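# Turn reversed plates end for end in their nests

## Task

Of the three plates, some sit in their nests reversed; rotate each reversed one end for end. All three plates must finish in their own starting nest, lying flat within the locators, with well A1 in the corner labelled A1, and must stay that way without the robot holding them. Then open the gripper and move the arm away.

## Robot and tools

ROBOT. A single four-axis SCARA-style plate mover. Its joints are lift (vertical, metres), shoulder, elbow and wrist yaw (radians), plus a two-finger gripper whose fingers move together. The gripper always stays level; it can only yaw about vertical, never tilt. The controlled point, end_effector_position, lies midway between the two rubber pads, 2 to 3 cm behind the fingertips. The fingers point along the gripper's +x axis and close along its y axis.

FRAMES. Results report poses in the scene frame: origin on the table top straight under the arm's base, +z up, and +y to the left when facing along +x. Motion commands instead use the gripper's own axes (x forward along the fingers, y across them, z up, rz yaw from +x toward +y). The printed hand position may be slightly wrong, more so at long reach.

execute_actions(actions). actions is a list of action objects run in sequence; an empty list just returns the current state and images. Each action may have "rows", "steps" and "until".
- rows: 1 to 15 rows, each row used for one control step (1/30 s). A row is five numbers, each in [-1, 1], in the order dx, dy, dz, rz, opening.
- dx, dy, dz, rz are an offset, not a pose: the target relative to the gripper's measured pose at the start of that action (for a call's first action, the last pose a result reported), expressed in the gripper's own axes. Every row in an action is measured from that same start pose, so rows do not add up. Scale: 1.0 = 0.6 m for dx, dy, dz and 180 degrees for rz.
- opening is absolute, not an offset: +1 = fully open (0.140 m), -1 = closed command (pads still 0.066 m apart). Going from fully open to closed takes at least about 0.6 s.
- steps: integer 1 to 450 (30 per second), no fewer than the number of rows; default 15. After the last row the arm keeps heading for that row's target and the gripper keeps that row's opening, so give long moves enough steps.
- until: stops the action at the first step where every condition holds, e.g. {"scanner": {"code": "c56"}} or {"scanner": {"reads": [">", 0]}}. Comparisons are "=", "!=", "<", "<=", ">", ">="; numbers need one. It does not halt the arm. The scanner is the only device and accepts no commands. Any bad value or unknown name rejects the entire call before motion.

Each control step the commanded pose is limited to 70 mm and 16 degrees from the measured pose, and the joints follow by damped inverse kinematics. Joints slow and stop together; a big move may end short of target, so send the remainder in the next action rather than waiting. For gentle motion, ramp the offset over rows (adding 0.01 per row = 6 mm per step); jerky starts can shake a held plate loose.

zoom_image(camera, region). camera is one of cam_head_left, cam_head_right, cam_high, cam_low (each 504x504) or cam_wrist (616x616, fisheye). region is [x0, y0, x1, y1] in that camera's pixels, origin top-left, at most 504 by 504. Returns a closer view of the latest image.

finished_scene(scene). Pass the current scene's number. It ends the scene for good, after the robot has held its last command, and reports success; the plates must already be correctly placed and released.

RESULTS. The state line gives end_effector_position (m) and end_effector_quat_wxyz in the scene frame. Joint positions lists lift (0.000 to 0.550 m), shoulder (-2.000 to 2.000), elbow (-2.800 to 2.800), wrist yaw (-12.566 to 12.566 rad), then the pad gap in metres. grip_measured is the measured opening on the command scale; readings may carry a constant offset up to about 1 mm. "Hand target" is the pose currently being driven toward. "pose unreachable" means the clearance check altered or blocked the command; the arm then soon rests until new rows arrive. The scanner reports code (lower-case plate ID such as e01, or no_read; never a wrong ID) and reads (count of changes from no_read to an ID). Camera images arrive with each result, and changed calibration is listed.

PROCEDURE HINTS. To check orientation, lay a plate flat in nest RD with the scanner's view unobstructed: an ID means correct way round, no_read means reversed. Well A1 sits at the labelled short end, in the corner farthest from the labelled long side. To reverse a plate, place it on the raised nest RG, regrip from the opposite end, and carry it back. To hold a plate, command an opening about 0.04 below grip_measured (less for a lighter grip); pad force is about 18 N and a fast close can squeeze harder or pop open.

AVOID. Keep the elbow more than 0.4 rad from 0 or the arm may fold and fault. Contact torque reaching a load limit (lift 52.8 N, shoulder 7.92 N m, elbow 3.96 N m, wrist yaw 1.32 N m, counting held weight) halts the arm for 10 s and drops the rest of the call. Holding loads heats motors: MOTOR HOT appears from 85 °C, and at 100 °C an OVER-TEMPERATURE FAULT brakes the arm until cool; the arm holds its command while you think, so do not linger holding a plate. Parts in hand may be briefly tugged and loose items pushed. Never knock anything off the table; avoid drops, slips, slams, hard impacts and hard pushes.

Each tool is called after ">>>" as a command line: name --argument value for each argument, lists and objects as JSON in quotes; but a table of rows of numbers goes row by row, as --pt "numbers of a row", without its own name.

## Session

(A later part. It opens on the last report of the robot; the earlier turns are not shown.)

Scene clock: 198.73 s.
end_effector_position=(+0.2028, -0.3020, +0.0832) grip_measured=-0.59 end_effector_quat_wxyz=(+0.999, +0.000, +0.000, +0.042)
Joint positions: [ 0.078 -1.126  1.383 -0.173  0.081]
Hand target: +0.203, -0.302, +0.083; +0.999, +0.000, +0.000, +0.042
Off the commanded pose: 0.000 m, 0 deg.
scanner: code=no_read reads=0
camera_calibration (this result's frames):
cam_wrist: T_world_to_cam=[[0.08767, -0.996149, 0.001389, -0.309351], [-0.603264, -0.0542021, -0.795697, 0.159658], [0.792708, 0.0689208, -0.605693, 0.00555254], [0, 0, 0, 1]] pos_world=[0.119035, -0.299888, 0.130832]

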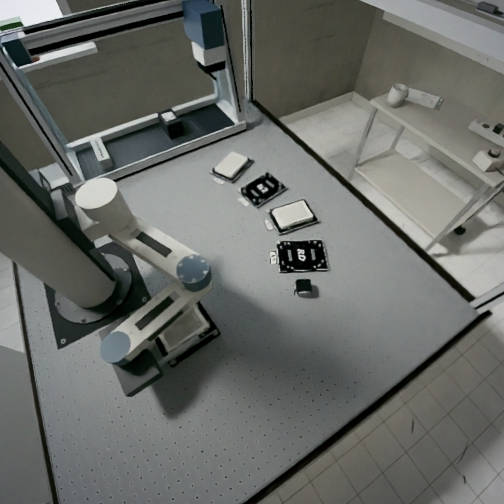

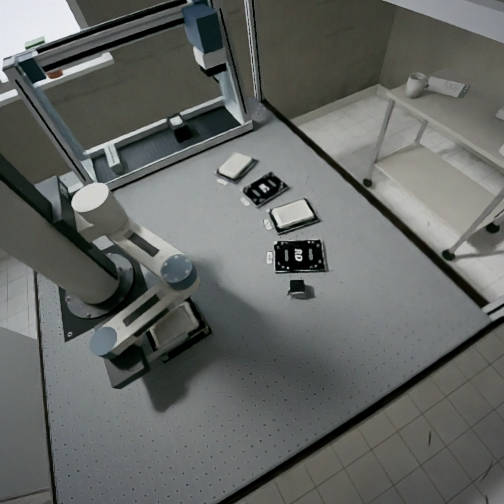

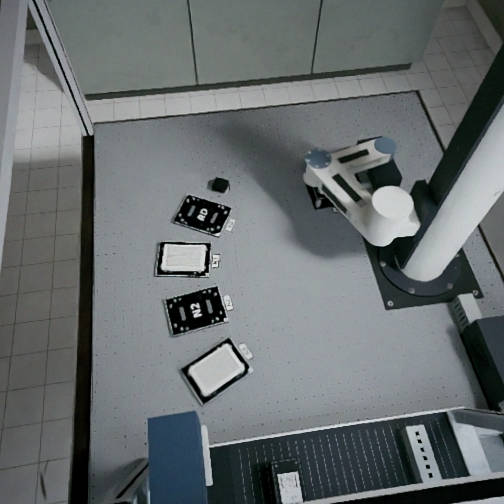

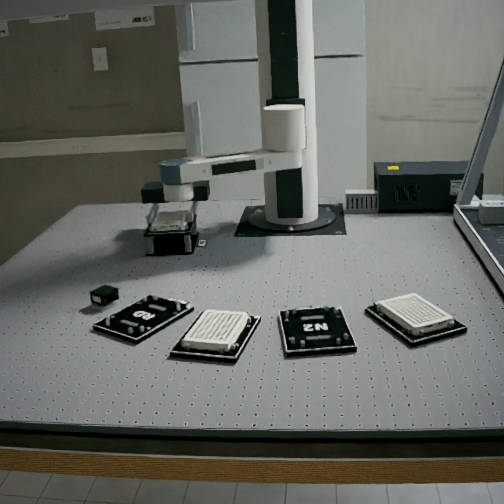

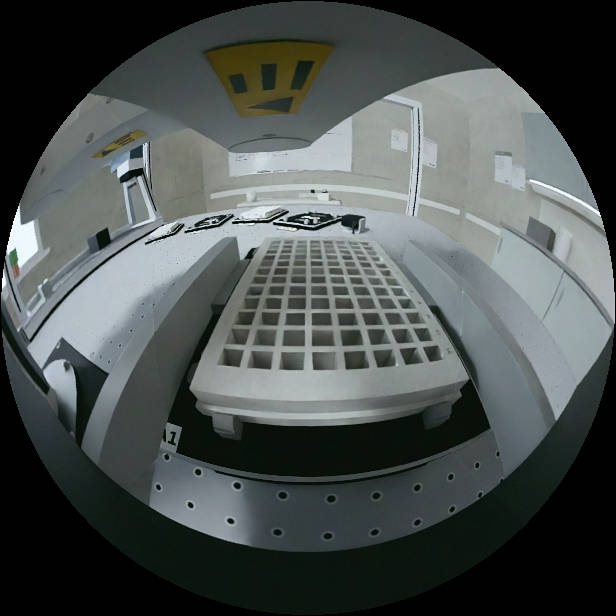

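>>> execute_actions --actions '[{"rows": [[0,0,0,0,-0.575],[0,0,0,0,-0.53],[0,0,0,0,-0.45],[0,0,0.002,0,-0.35],[0,0,0.008,0,-0.35],[0,0,0.018,0,-0.35],[0,0,0.03,0,-0.35],[0,0,0.042,0.005,-0.35],[0,0,0.052,0.02,-0.35],[0,0,0.0547,0.045,-0.35],[0,0,0.0547,0.08,-0.35],[0,0,0.0547,0.12,-0.35],[0,0,0.0547,0.2,-0.35],[0,0,0.0547,0.5,-0.35],[0,0,0.0547,0.998,-0.35]], "steps": 65}]'

>>> execute_actions --actions '[]'

Scene clock: 218.30 s.
end_effector_position=(+0.2027, -0.3021, +0.1160) grip_measured=-0.35 end_effector_quat_wxyz=(-0.039, +0.000, +0.000, +0.999)
Joint positions: [ 0.111 -0.268  1.397  2.091  0.09 ]
Hand target: +0.203, -0.302, +0.116; -0.039, +0.000, +0.000, +0.999
Off the commanded pose: 0.000 m, 0 deg.
scanner: code=no_read reads=0
camera_calibration (this result's frames):
cam_wrist: T_world_to_cam=[[-0.0814753, 0.996674, 0.001389, 0.326788], [0.60359, 0.0504507, -0.795697, -0.0273531], [-0.793121, -0.0639913, -0.605693, 0.306846], [0, 0, 0, 1]] pos_world=[0.286501, -0.304686, 0.163636]

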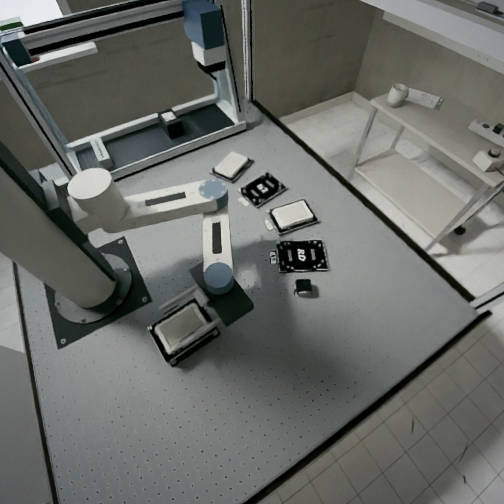

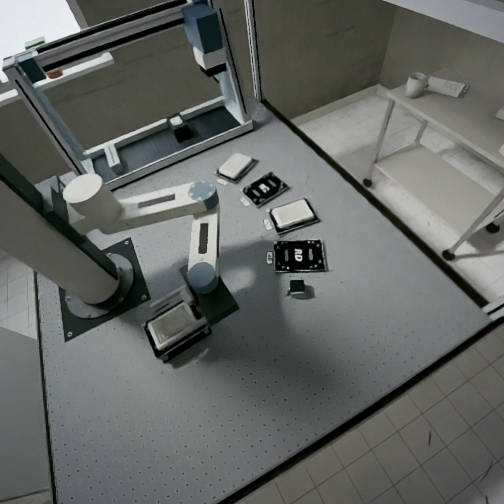

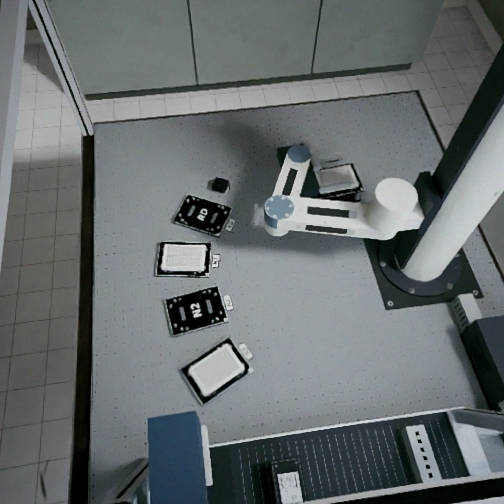

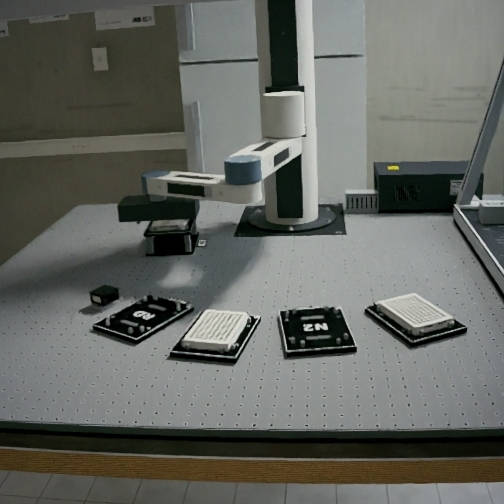

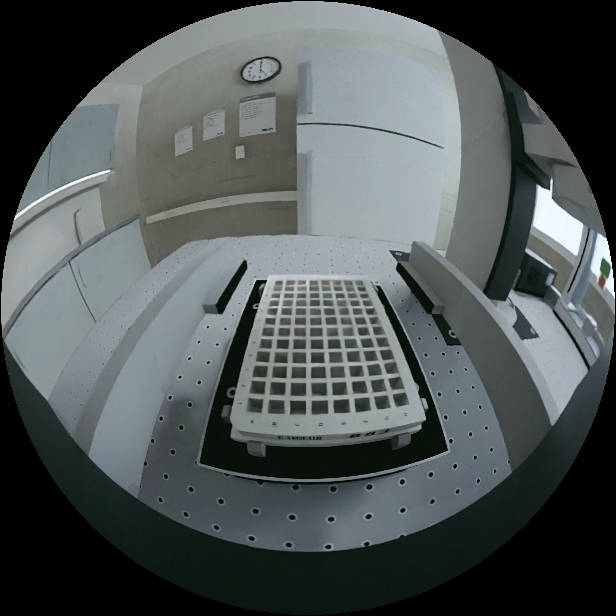

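Scene clock: 218.30 s.
end_effector_position=(+0.2027, -0.3021, +0.1160) grip_measured=-0.35 end_effector_quat_wxyz=(-0.039, +0.000, +0.000, +0.999)
Joint positions: [ 0.111 -0.268  1.397  2.091  0.09 ]
Hand target: +0.203, -0.302, +0.116; -0.039, +0.000, +0.000, +0.999
Off the commanded pose: 0.000 m, 0 deg.
scanner: code=no_read reads=0
camera_calibration (this result's frames):
cam_wrist: T_world_to_cam=[[-0.0814753, 0.996674, 0.001389, 0.326788], [0.60359, 0.0504507, -0.795697, -0.0273531], [-0.793121, -0.0639913, -0.605693, 0.306846], [0, 0, 0, 1]] pos_world=[0.286501, -0.304686, 0.163636]

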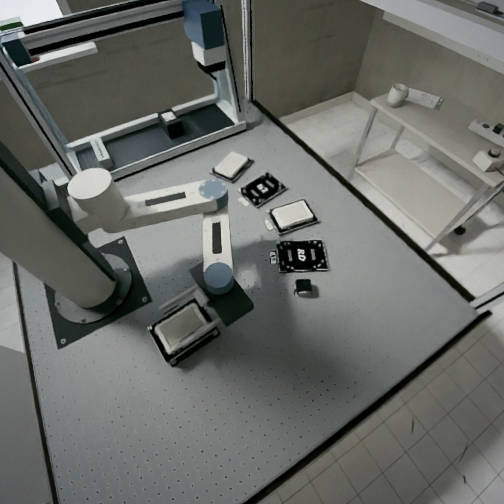

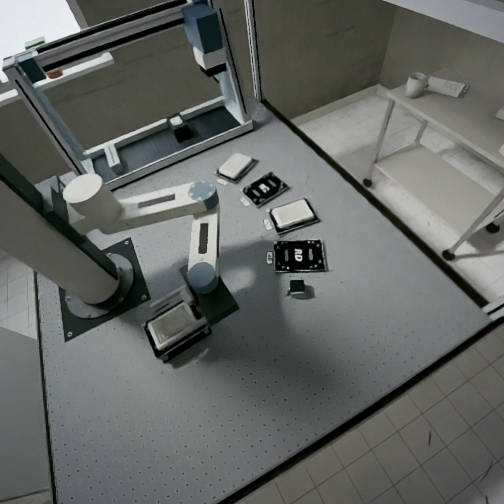

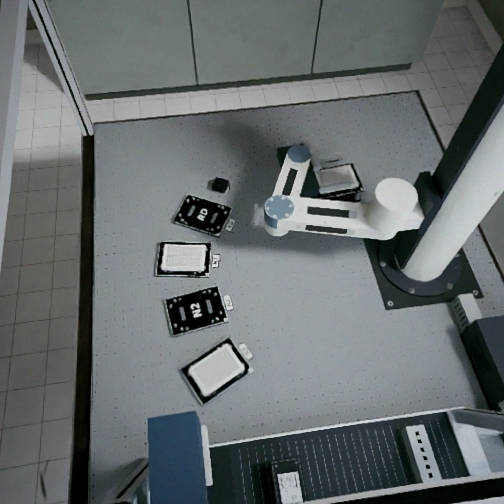

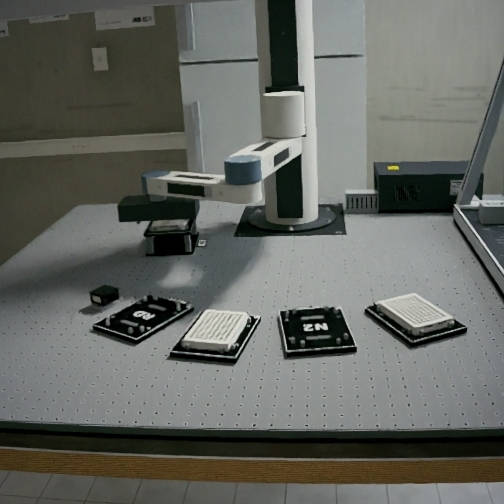

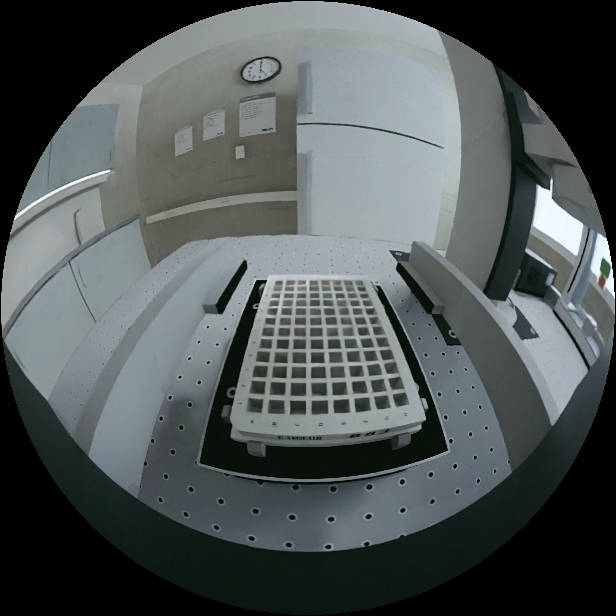

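>>> zoom_image --camera "cam_wrist" --region '[170, 380, 330, 500]'

>>> zoom_image --camera "cam_wrist" --region '[320, 380, 480, 500]'

>>> zoom_image --camera "cam_wrist" --region '[230, 260, 410, 330]'

Region (170, 380, 330, 500) of cam_wrist's 616x616 image, scaled by 3.150, with more detail than that image has; it fills the top 378 rows of this view, and the rest is white.

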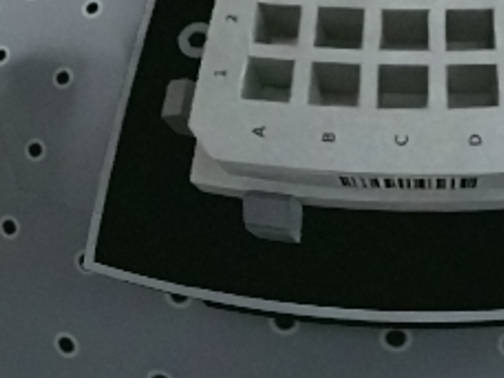

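Region (320, 380, 480, 500) of cam_wrist's 616x616 image, scaled by 3.150, with more detail than that image has; it fills the top 378 rows of this view, and the rest is white.

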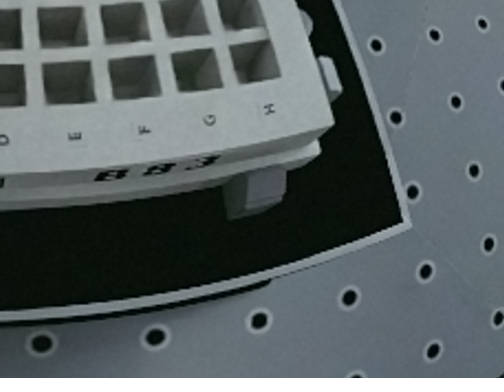

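Region (230, 260, 410, 330) of cam_wrist's 616x616 image, scaled by 2.800, with more detail than that image has.

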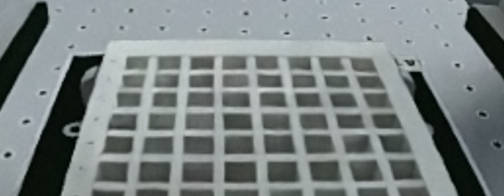

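>>> execute_actions --actions '[{"rows": [[0.0008,-0.0004,-0.008,0.001,-0.35],[0.0016,-0.0008,-0.018,0.0022,-0.35],[0.0016,-0.0008,-0.030,0.0022,-0.35],[0.0016,-0.0008,-0.041,0.0022,-0.35],[0.0016,-0.0008,-0.049,0.0022,-0.35],[0.0016,-0.0008,-0.0535,0.0022,-0.36],[0.0016,-0.0008,-0.0547,0.0022,-0.39],[0.0016,-0.0008,-0.0547,0.0022,-0.44],[0.0016,-0.0008,-0.0547,0.0022,-0.5],[0.0016,-0.0008,-0.0547,0.0022,-0.54],[0.0016,-0.0008,-0.0547,0.0022,-0.57],[0.0016,-0.0008,-0.0547,0.0022,-0.59],[0.0016,-0.0008,-0.0547,0.0022,-0.61],[0.0016,-0.0008,-0.0547,0.0022,-0.63]], "steps": 16}]'

Scene clock: 244.07 s.
end_effector_position=(+0.2018, -0.3017, +0.0831) grip_measured=-0.59 end_effector_quat_wxyz=(-0.042, +0.000, +0.000, +0.999)
Joint positions: [ 0.078 -0.266  1.389  2.103  0.081]
Hand target: +0.202, -0.302, +0.083; -0.042, +0.000, +0.000, +0.999
Off the commanded pose: 0.000 m, 0 deg.
scanner: code=no_read reads=0
camera_calibration (this result's frames):
cam_wrist: T_world_to_cam=[[-0.0883851, 0.996085, 0.001389, 0.327618], [0.603225, 0.0546353, -0.795697, -0.0515984], [-0.792658, -0.0694899, -0.605693, 0.284419], [0, 0, 0, 1]] pos_world=[0.285529, -0.303752, 0.130759]

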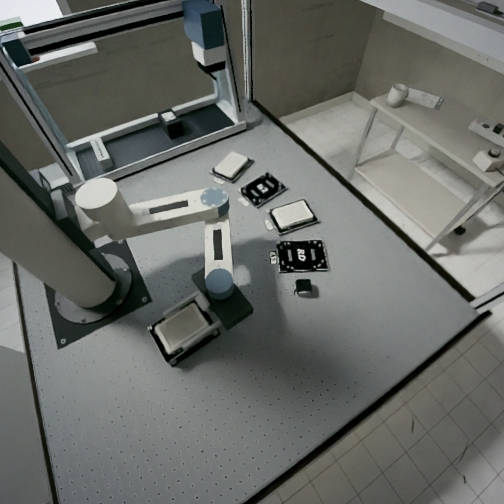

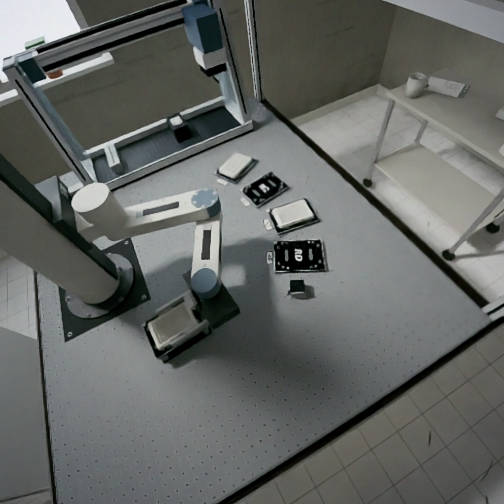

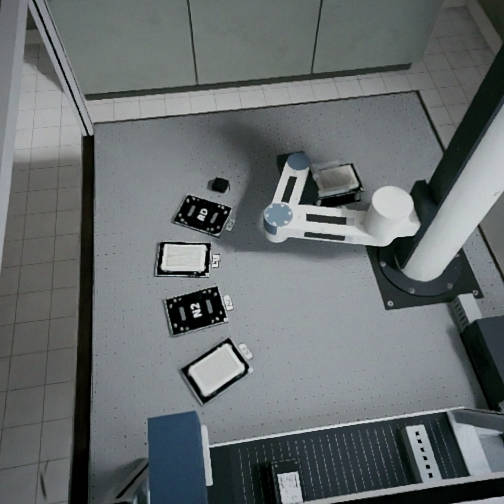

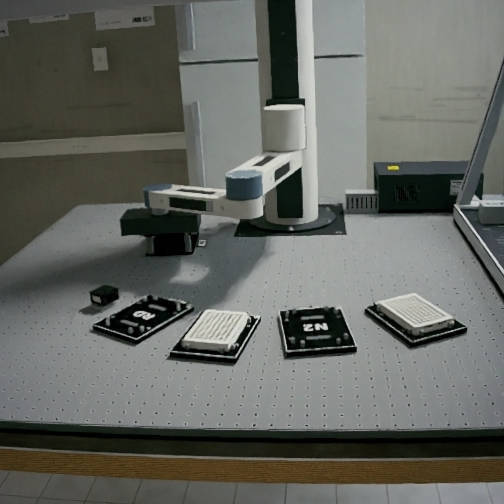

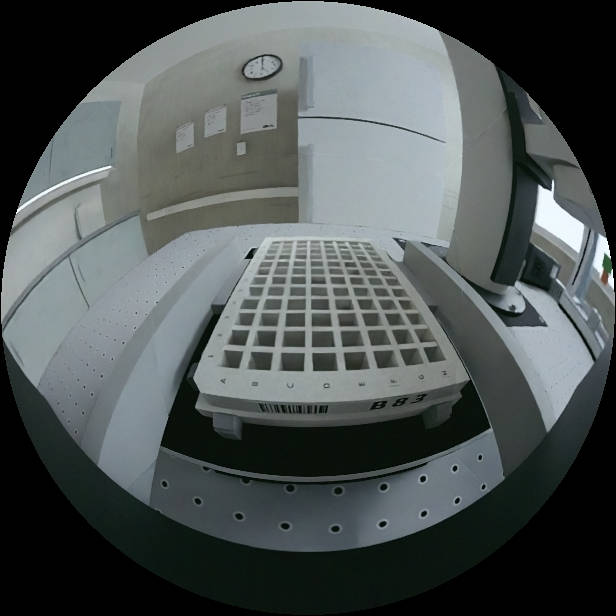

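>>> execute_actions --actions '[{"rows": [[0,0,0.003,0,-0.63],[0,0,0.008,0,-0.63],[0,0,0.016,0,-0.63],[0,0,0.025,0,-0.63],[0,0,0.034,0,-0.63],[0,0,0.041,-0.003,-0.63],[-0.004,-0.0025,0.045,-0.01,-0.63],[-0.012,-0.0075,0.046,-0.022,-0.63],[-0.025,-0.0155,0.046,-0.04,-0.63],[-0.043,-0.0265,0.046,-0.06,-0.63],[-0.065,-0.04,0.046,-0.085,-0.63],[-0.09,-0.056,0.046,-0.115,-0.63],[-0.12,-0.0745,0.046,-0.15,-0.63],[-0.155,-0.096,0.046,-0.2,-0.63],[-0.885,-0.5492,-0.0385,-0.9808,-0.63]], "steps": 68}]'

Scene clock: 271.53 s.
end_effector_position=(+0.7031, +0.0715, +0.0600) grip_measured=-0.59 end_effector_quat_wxyz=(+0.997, +0.000, +0.000, +0.073)
Joint positions: [ 0.055  0.781  1.708 -2.343  0.081]
Hand target: +0.703, +0.071, +0.060; +0.997, +0.000, +0.000, +0.072
Off the commanded pose: 0.000 m, 0 deg.
scanner: code=no_read reads=0
camera_calibration (this result's frames):
cam_wrist: T_world_to_cam=[[0.148973, -0.98884, 0.001389, -0.0247592], [-0.59877, -0.0913248, -0.795697, 0.462756], [0.786944, 0.117706, -0.605693, -0.430204], [0, 0, 0, 1]] pos_world=[0.61932, 0.0684157, 0.107677]

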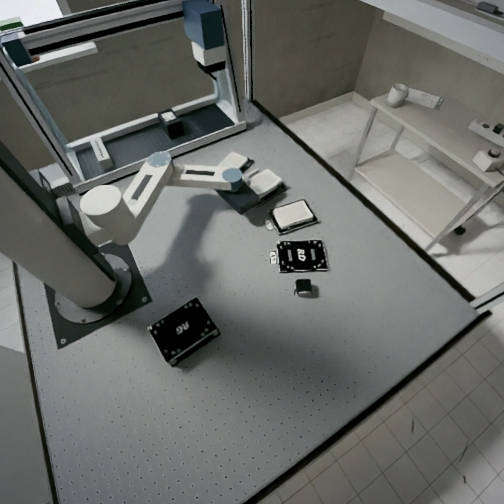

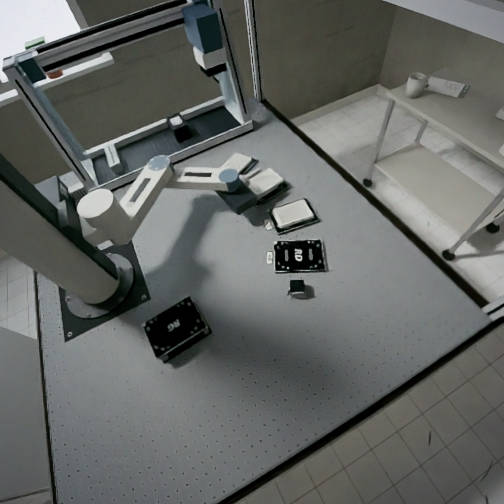

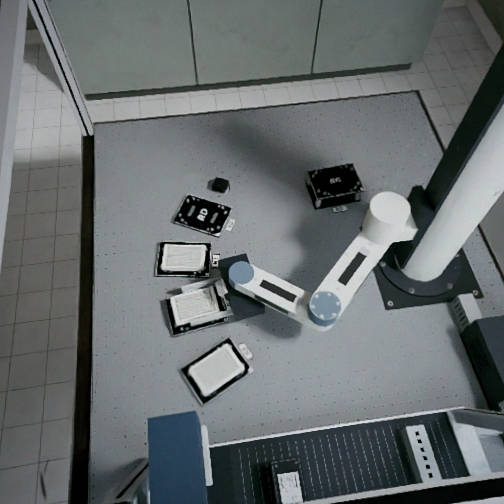

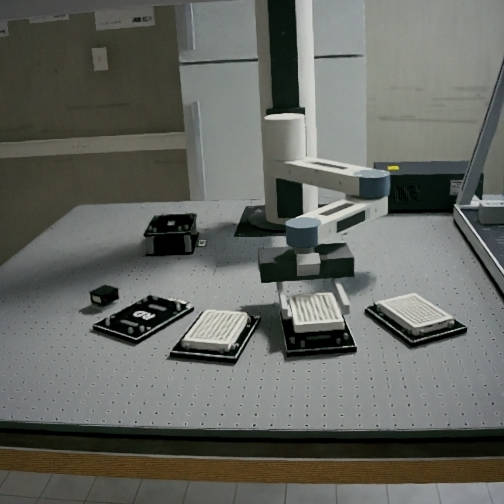

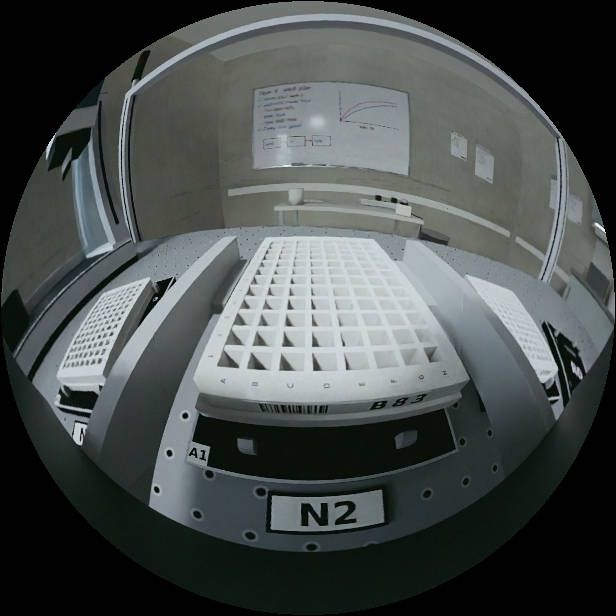

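>>> execute_actions --actions '[{"rows": [[-0.0005,0.0004,-0.005,-0.0003,-0.63],[-0.0005,0.0004,-0.012,-0.0003,-0.63],[-0.0005,0.0004,-0.019,-0.0003,-0.63],[-0.0005,0.0004,-0.025,-0.0003,-0.63],[-0.0005,0.0004,-0.0295,-0.0003,-0.63],[-0.0005,0.0004,-0.033,-0.0003,-0.63],[-0.0005,0.0004,-0.0358,-0.0003,-0.63],[-0.0005,0.0004,-0.038,-0.0003,-0.63],[-0.0005,0.0004,-0.0396,-0.0003,-0.63],[-0.0005,0.0004,-0.0407,-0.0003,-0.63],[-0.0005,0.0004,-0.0413,-0.0003,-0.63]], "steps": 14}]'

Scene clock: 276.90 s.
end_effector_position=(+0.7028, +0.0718, +0.0352) grip_measured=-0.59 end_effector_quat_wxyz=(+0.997, +0.000, +0.000, +0.072)
Joint positions: [ 0.03   0.782  1.706 -2.344  0.081]
Hand target: +0.703, +0.072, +0.035; +0.997, +0.000, +0.000, +0.072
Off the commanded pose: 0.000 m, 0 deg.
scanner: code=no_read reads=0
camera_calibration (this result's frames):
cam_wrist: T_world_to_cam=[[0.148286, -0.988943, 0.001389, -0.023919], [-0.598833, -0.0909092, -0.795697, 0.442877], [0.787026, 0.117159, -0.605693, -0.445081], [0, 0, 0, 1]] pos_world=[0.619046, 0.0687524, 0.0828466]

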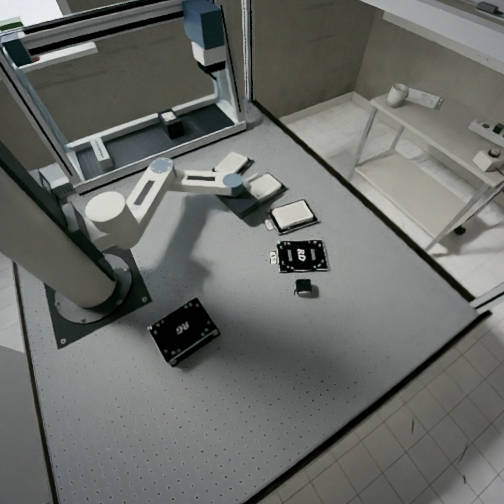

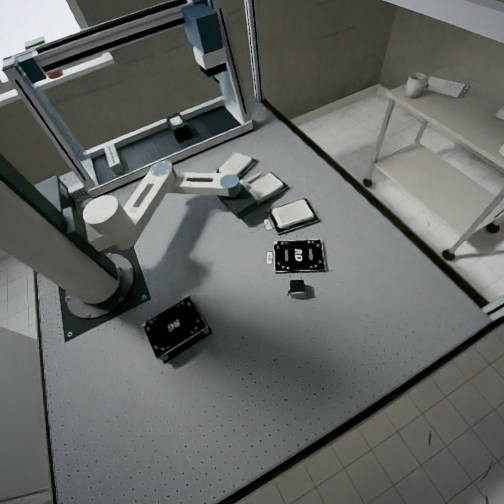

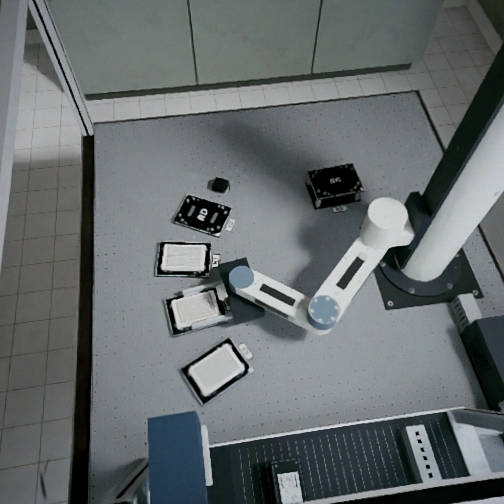

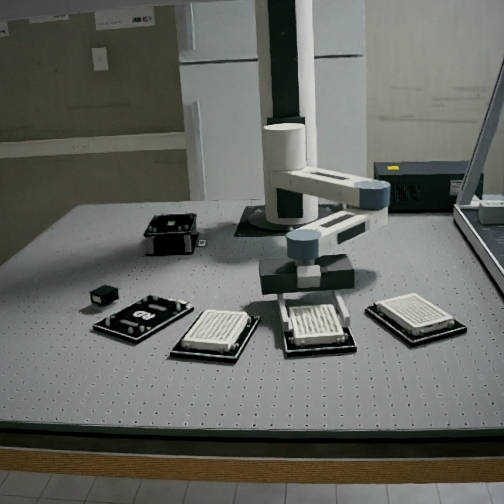

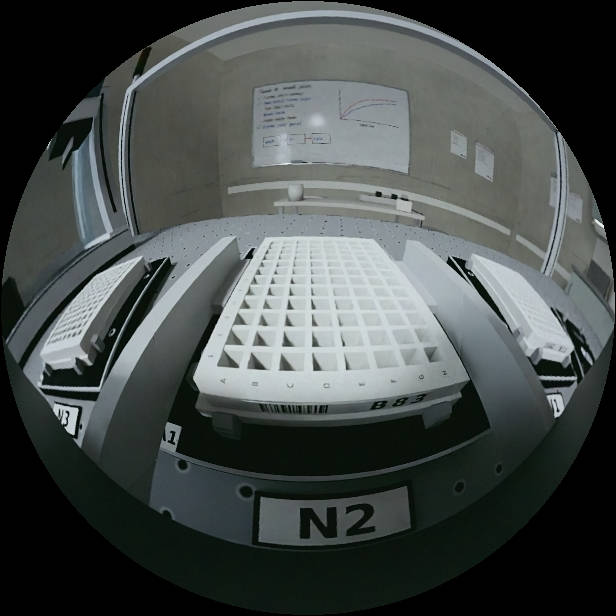

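>>> execute_actions --actions '[{"rows": [[0,0,0,0,-0.575],[0,0,0,0,-0.53],[0,0,0,0,-0.45],[0,0,0.002,0,-0.35],[0,0,0.008,0,-0.35],[0,0,0.018,0,-0.35],[0,0,0.03,0,-0.35],[0,0,0.042,0,-0.35],[-0.001,0.01,0.052,0.003,-0.35],[-0.002,0.03,0.0547,0.01,-0.35],[-0.004,0.06,0.0547,0.02,-0.35],[-0.007,0.1,0.0547,0.033,-0.35],[-0.011,0.15,0.0547,0.05,-0.35],[-0.023,0.3128,0.0547,0.1034,-0.35]], "steps": 32}]'

Scene clock: 287.80 s.
end_effector_position=(+0.6621, +0.2553, +0.0680) grip_measured=-0.35 end_effector_quat_wxyz=(+0.973, +0.000, +0.000, +0.233)
Joint positions: [ 0.063  1.092  1.812 -2.434  0.09 ]
Hand target: +0.662, +0.255, +0.068; +0.973, +0.000, +0.000, +0.233
Off the commanded pose: 0.000 m, 0 deg.
scanner: code=no_read reads=0
camera_calibration (this result's frames):
cam_wrist: T_world_to_cam=[[0.455805, -0.890079, 0.001389, -0.0652678], [-0.538612, -0.277062, -0.795697, 0.468939], [0.708618, 0.361934, -0.605693, -0.425301], [0, 0, 0, 1]] pos_world=[0.583701, 0.225763, 0.115622]

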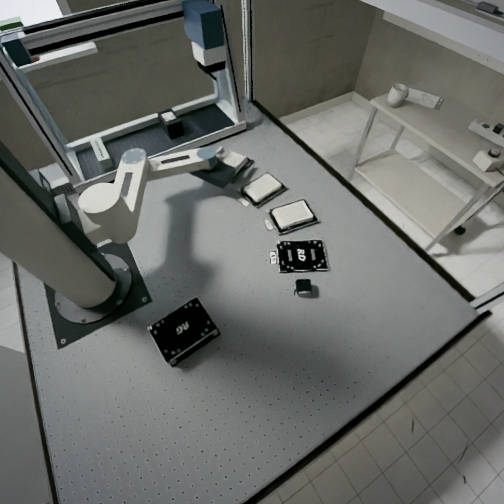

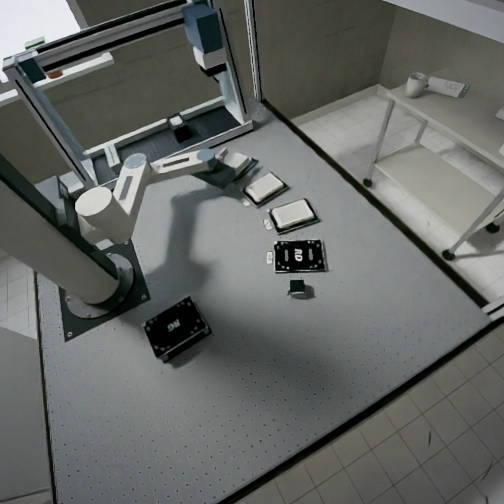

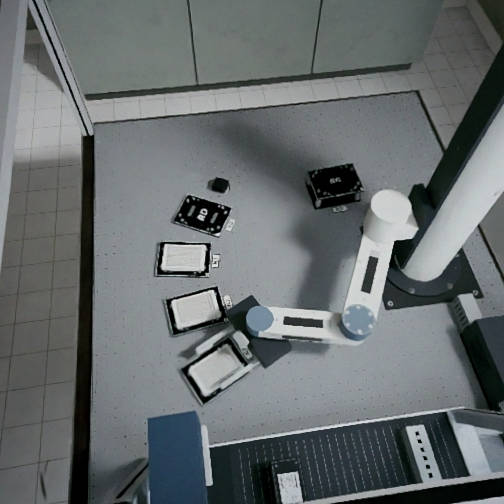

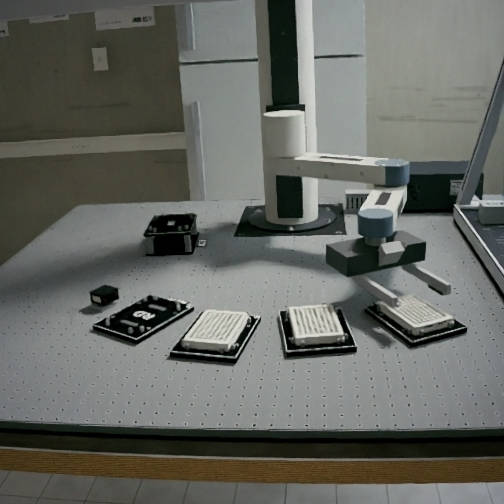

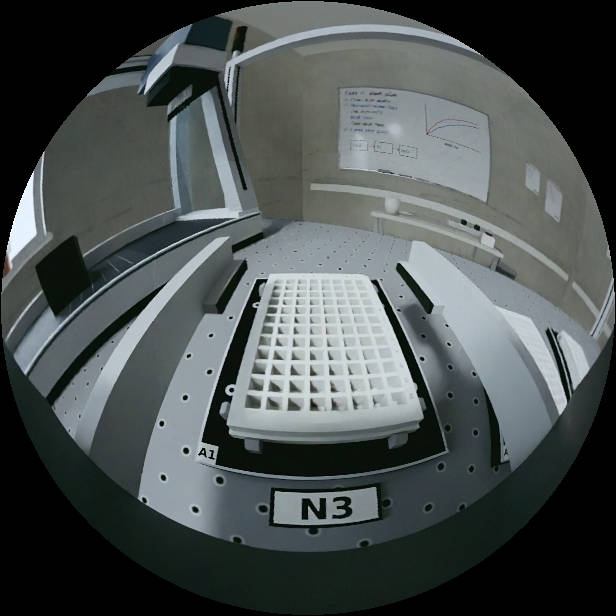

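>>> zoom_image --camera "cam_wrist" --region '[170, 380, 330, 500]'

>>> zoom_image --camera "cam_wrist" --region '[320, 380, 480, 500]'

>>> zoom_image --camera "cam_wrist" --region '[230, 260, 410, 330]'

Region (170, 380, 330, 500) of cam_wrist's 616x616 image, scaled by 3.150, with more detail than that image has; it fills the top 378 rows of this view, and the rest is white.

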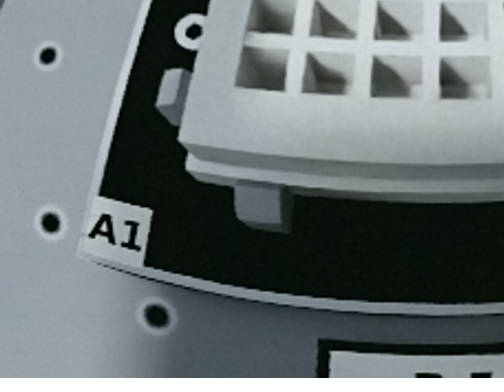

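Region (320, 380, 480, 500) of cam_wrist's 616x616 image, scaled by 3.150, with more detail than that image has; it fills the top 378 rows of this view, and the rest is white.

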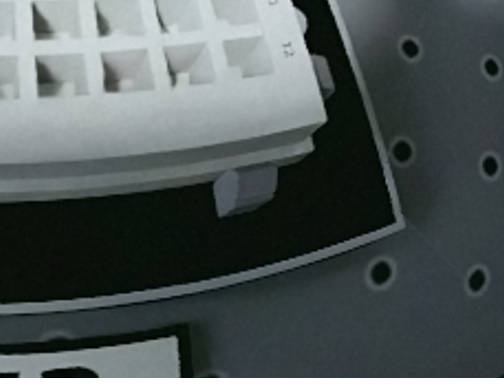

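Region (230, 260, 410, 330) of cam_wrist's 616x616 image, scaled by 2.800, with more detail than that image has.

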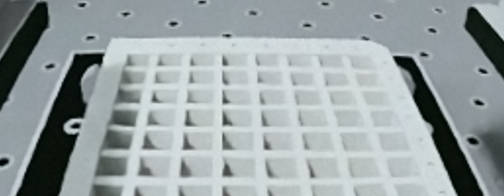

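>>> zoom_image --camera "cam_wrist" --region '[235, 268, 295, 318]'

>>> zoom_image --camera "cam_wrist" --region '[345, 268, 405, 318]'

>>> zoom_image --camera "cam_wrist" --region '[185, 420, 245, 470]'

>>> zoom_image --camera "cam_wrist" --region '[400, 410, 460, 460]'

Region (235, 268, 295, 318) of cam_wrist's 616x616 image, scaled by 8.400, with more detail than that image has.

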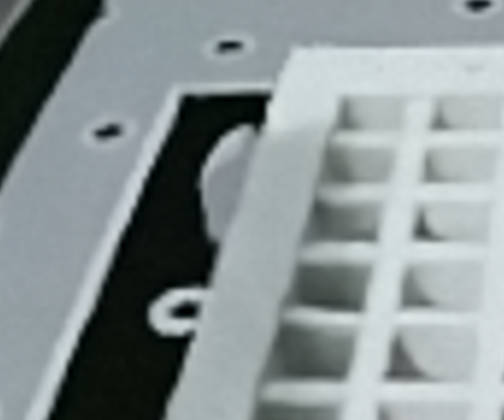

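Region (345, 268, 405, 318) of cam_wrist's 616x616 image, scaled by 8.400, with more detail than that image has.

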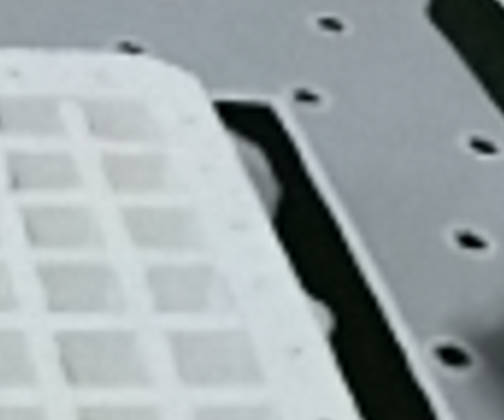

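Region (185, 420, 245, 470) of cam_wrist's 616x616 image, scaled by 8.400, with more detail than that image has.

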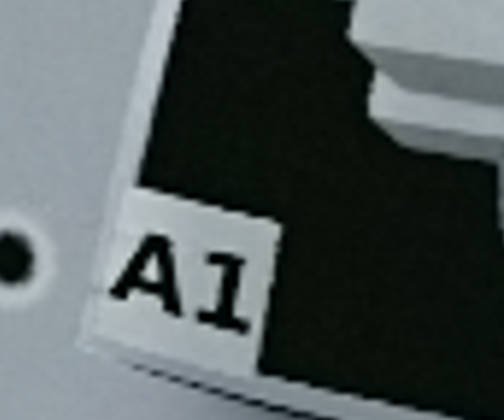

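Region (400, 410, 460, 460) of cam_wrist's 616x616 image, scaled by 8.400, with more detail than that image has.

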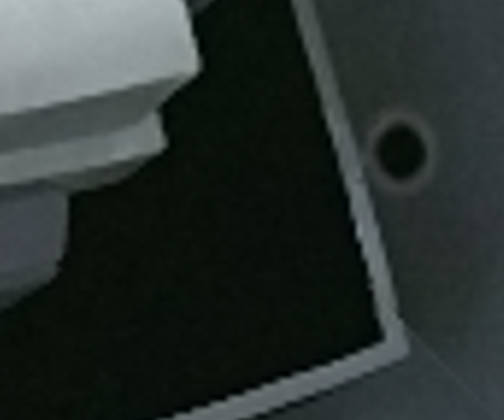

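>>> execute_actions --actions '[{"rows": [[0.0014,0.0002,-0.008,-0.0004,-0.35],[0.0028,0.0003,-0.018,-0.0008,-0.35],[0.0028,0.0003,-0.030,-0.0008,-0.35],[0.0028,0.0003,-0.041,-0.0008,-0.35],[0.0028,0.0003,-0.049,-0.0008,-0.35],[0.0028,0.0003,-0.0535,-0.0008,-0.36],[0.0028,0.0003,-0.0548,-0.0008,-0.39],[0.0028,0.0003,-0.0548,-0.0008,-0.44],[0.0028,0.0003,-0.0548,-0.0008,-0.5],[0.0028,0.0003,-0.0548,-0.0008,-0.54],[0.0028,0.0003,-0.0548,-0.0008,-0.57],[0.0028,0.0003,-0.0548,-0.0008,-0.59],[0.0028,0.0003,-0.0548,-0.0008,-0.61],[0.0028,0.0003,-0.0548,-0.0008,-0.63]], "steps": 16}]'

Scene clock: 340.40 s.
end_effector_position=(+0.6635, +0.2563, +0.0351) grip_measured=-0.59 end_effector_quat_wxyz=(+0.973, +0.000, +0.000, +0.231)
Joint positions: [ 0.03   1.089  1.822 -2.444  0.081]
Hand target: +0.664, +0.256, +0.035; +0.973, +0.000, +0.000, +0.231
Off the commanded pose: 0.000 m, 0 deg.
scanner: code=no_read reads=0
camera_calibration (this result's frames):
cam_wrist: T_world_to_cam=[[0.453643, -0.891183, 0.001389, -0.0632993], [-0.539283, -0.275754, -0.795697, 0.443835], [0.709495, 0.360213, -0.605693, -0.446697], [0, 0, 0, 1]] pos_world=[0.584997, 0.226884, 0.0826848]

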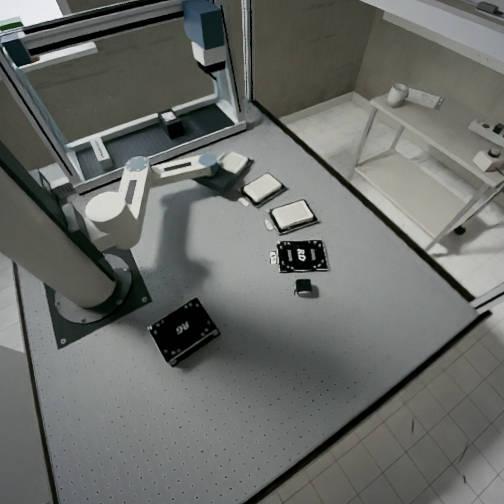

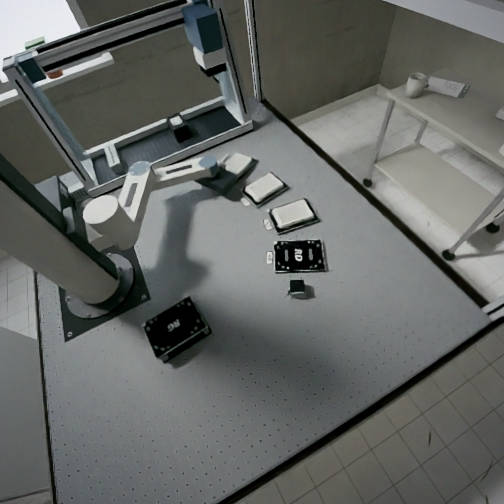

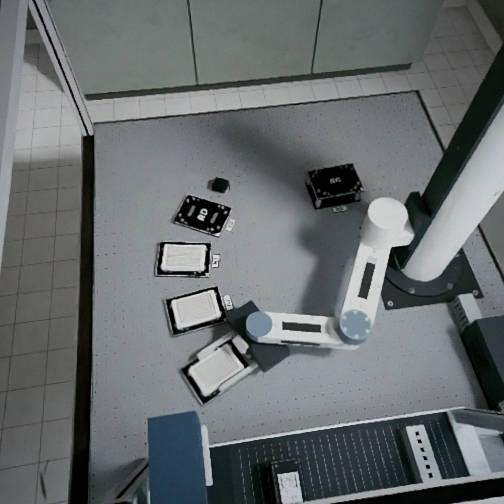

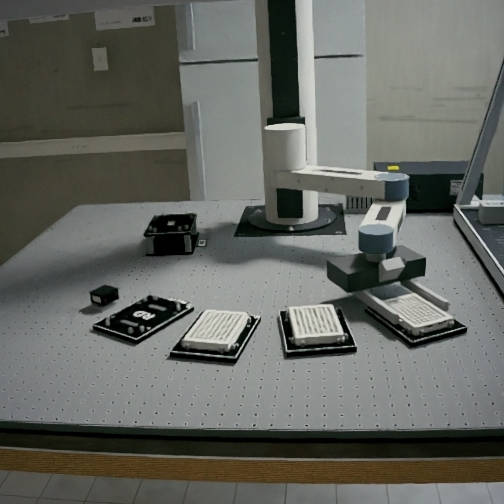

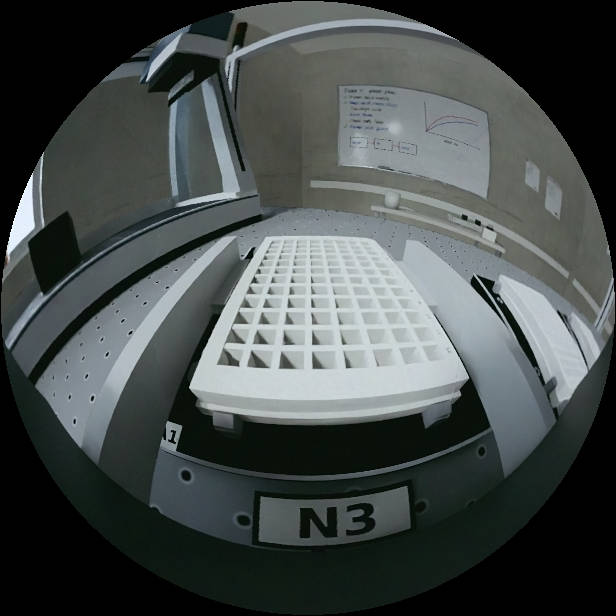

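>>> execute_actions --actions '[{"rows": [[0,0,0.003,0,-0.63],[0,0,0.008,0,-0.63],[0,0,0.016,0,-0.63],[0,0,0.026,0,-0.63],[0,0,0.038,0,-0.63],[0,0,0.051,0,-0.63],[-0.004,-0.0026,0.065,0,-0.63],[-0.012,-0.008,0.08,0,-0.63],[-0.024,-0.016,0.095,-0.002,-0.63],[-0.041,-0.027,0.108,-0.004,-0.63],[-0.062,-0.041,0.118,-0.007,-0.63],[-0.086,-0.057,0.1248,-0.01,-0.63],[-0.114,-0.075,0.1248,-0.014,-0.63],[-0.147,-0.097,0.1248,-0.02,-0.63],[-0.5703,-0.3774,0.1248,-0.0692,-0.63]], "steps": 43}]'

Scene clock: 367.77 s.
end_effector_position=(+0.4644, -0.0852, +0.1098) grip_measured=-0.59 end_effector_quat_wxyz=(+0.996, +0.000, +0.000, +0.084)
Joint positions: [ 0.105  0.387  0.717 -0.936  0.081]
Hand target: +0.457, -0.099, +0.110; +0.994, +0.000, +0.000, +0.113
Off the commanded pose: 0.015 m, 5 deg.
scanner: code=no_read reads=0
camera_calibration (this result's frames):
cam_wrist: T_world_to_cam=[[0.171577, -0.98517, 0.001389, -0.154394], [-0.596522, -0.105012, -0.795697, 0.342892], [0.784043, 0.135695, -0.605693, -0.190907], [0, 0, 0, 1]] pos_world=[0.380712, -0.0901918, 0.157422]

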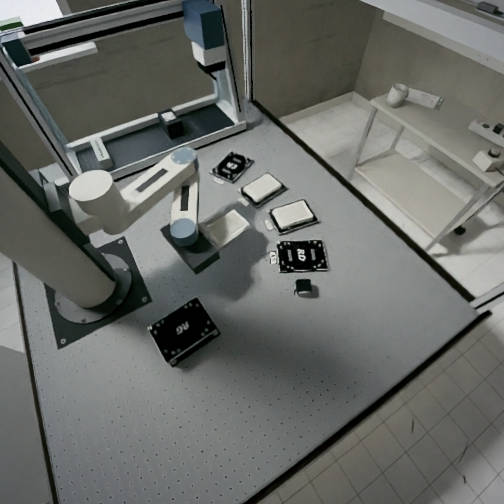

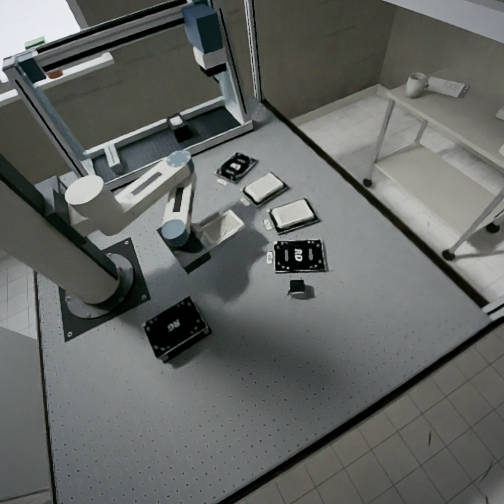

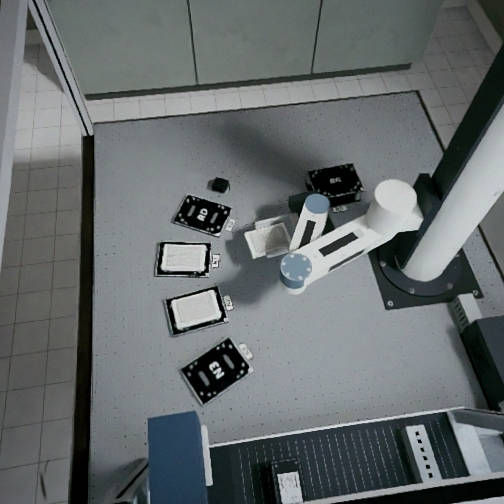

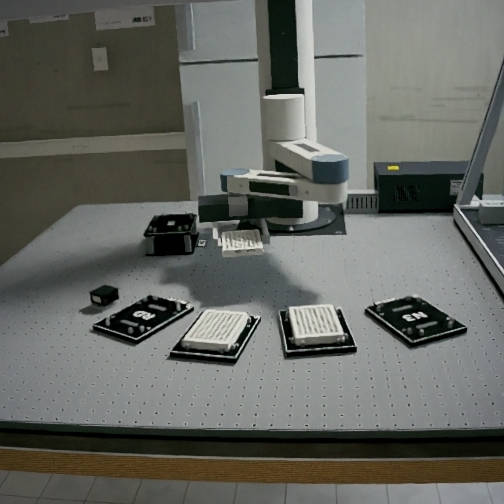

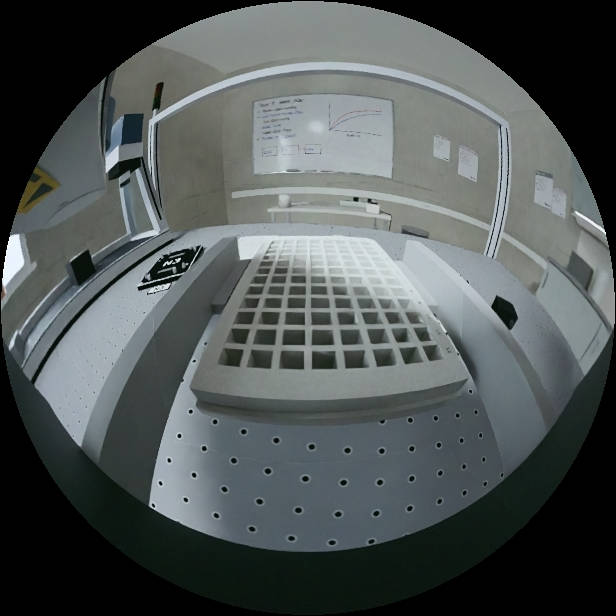

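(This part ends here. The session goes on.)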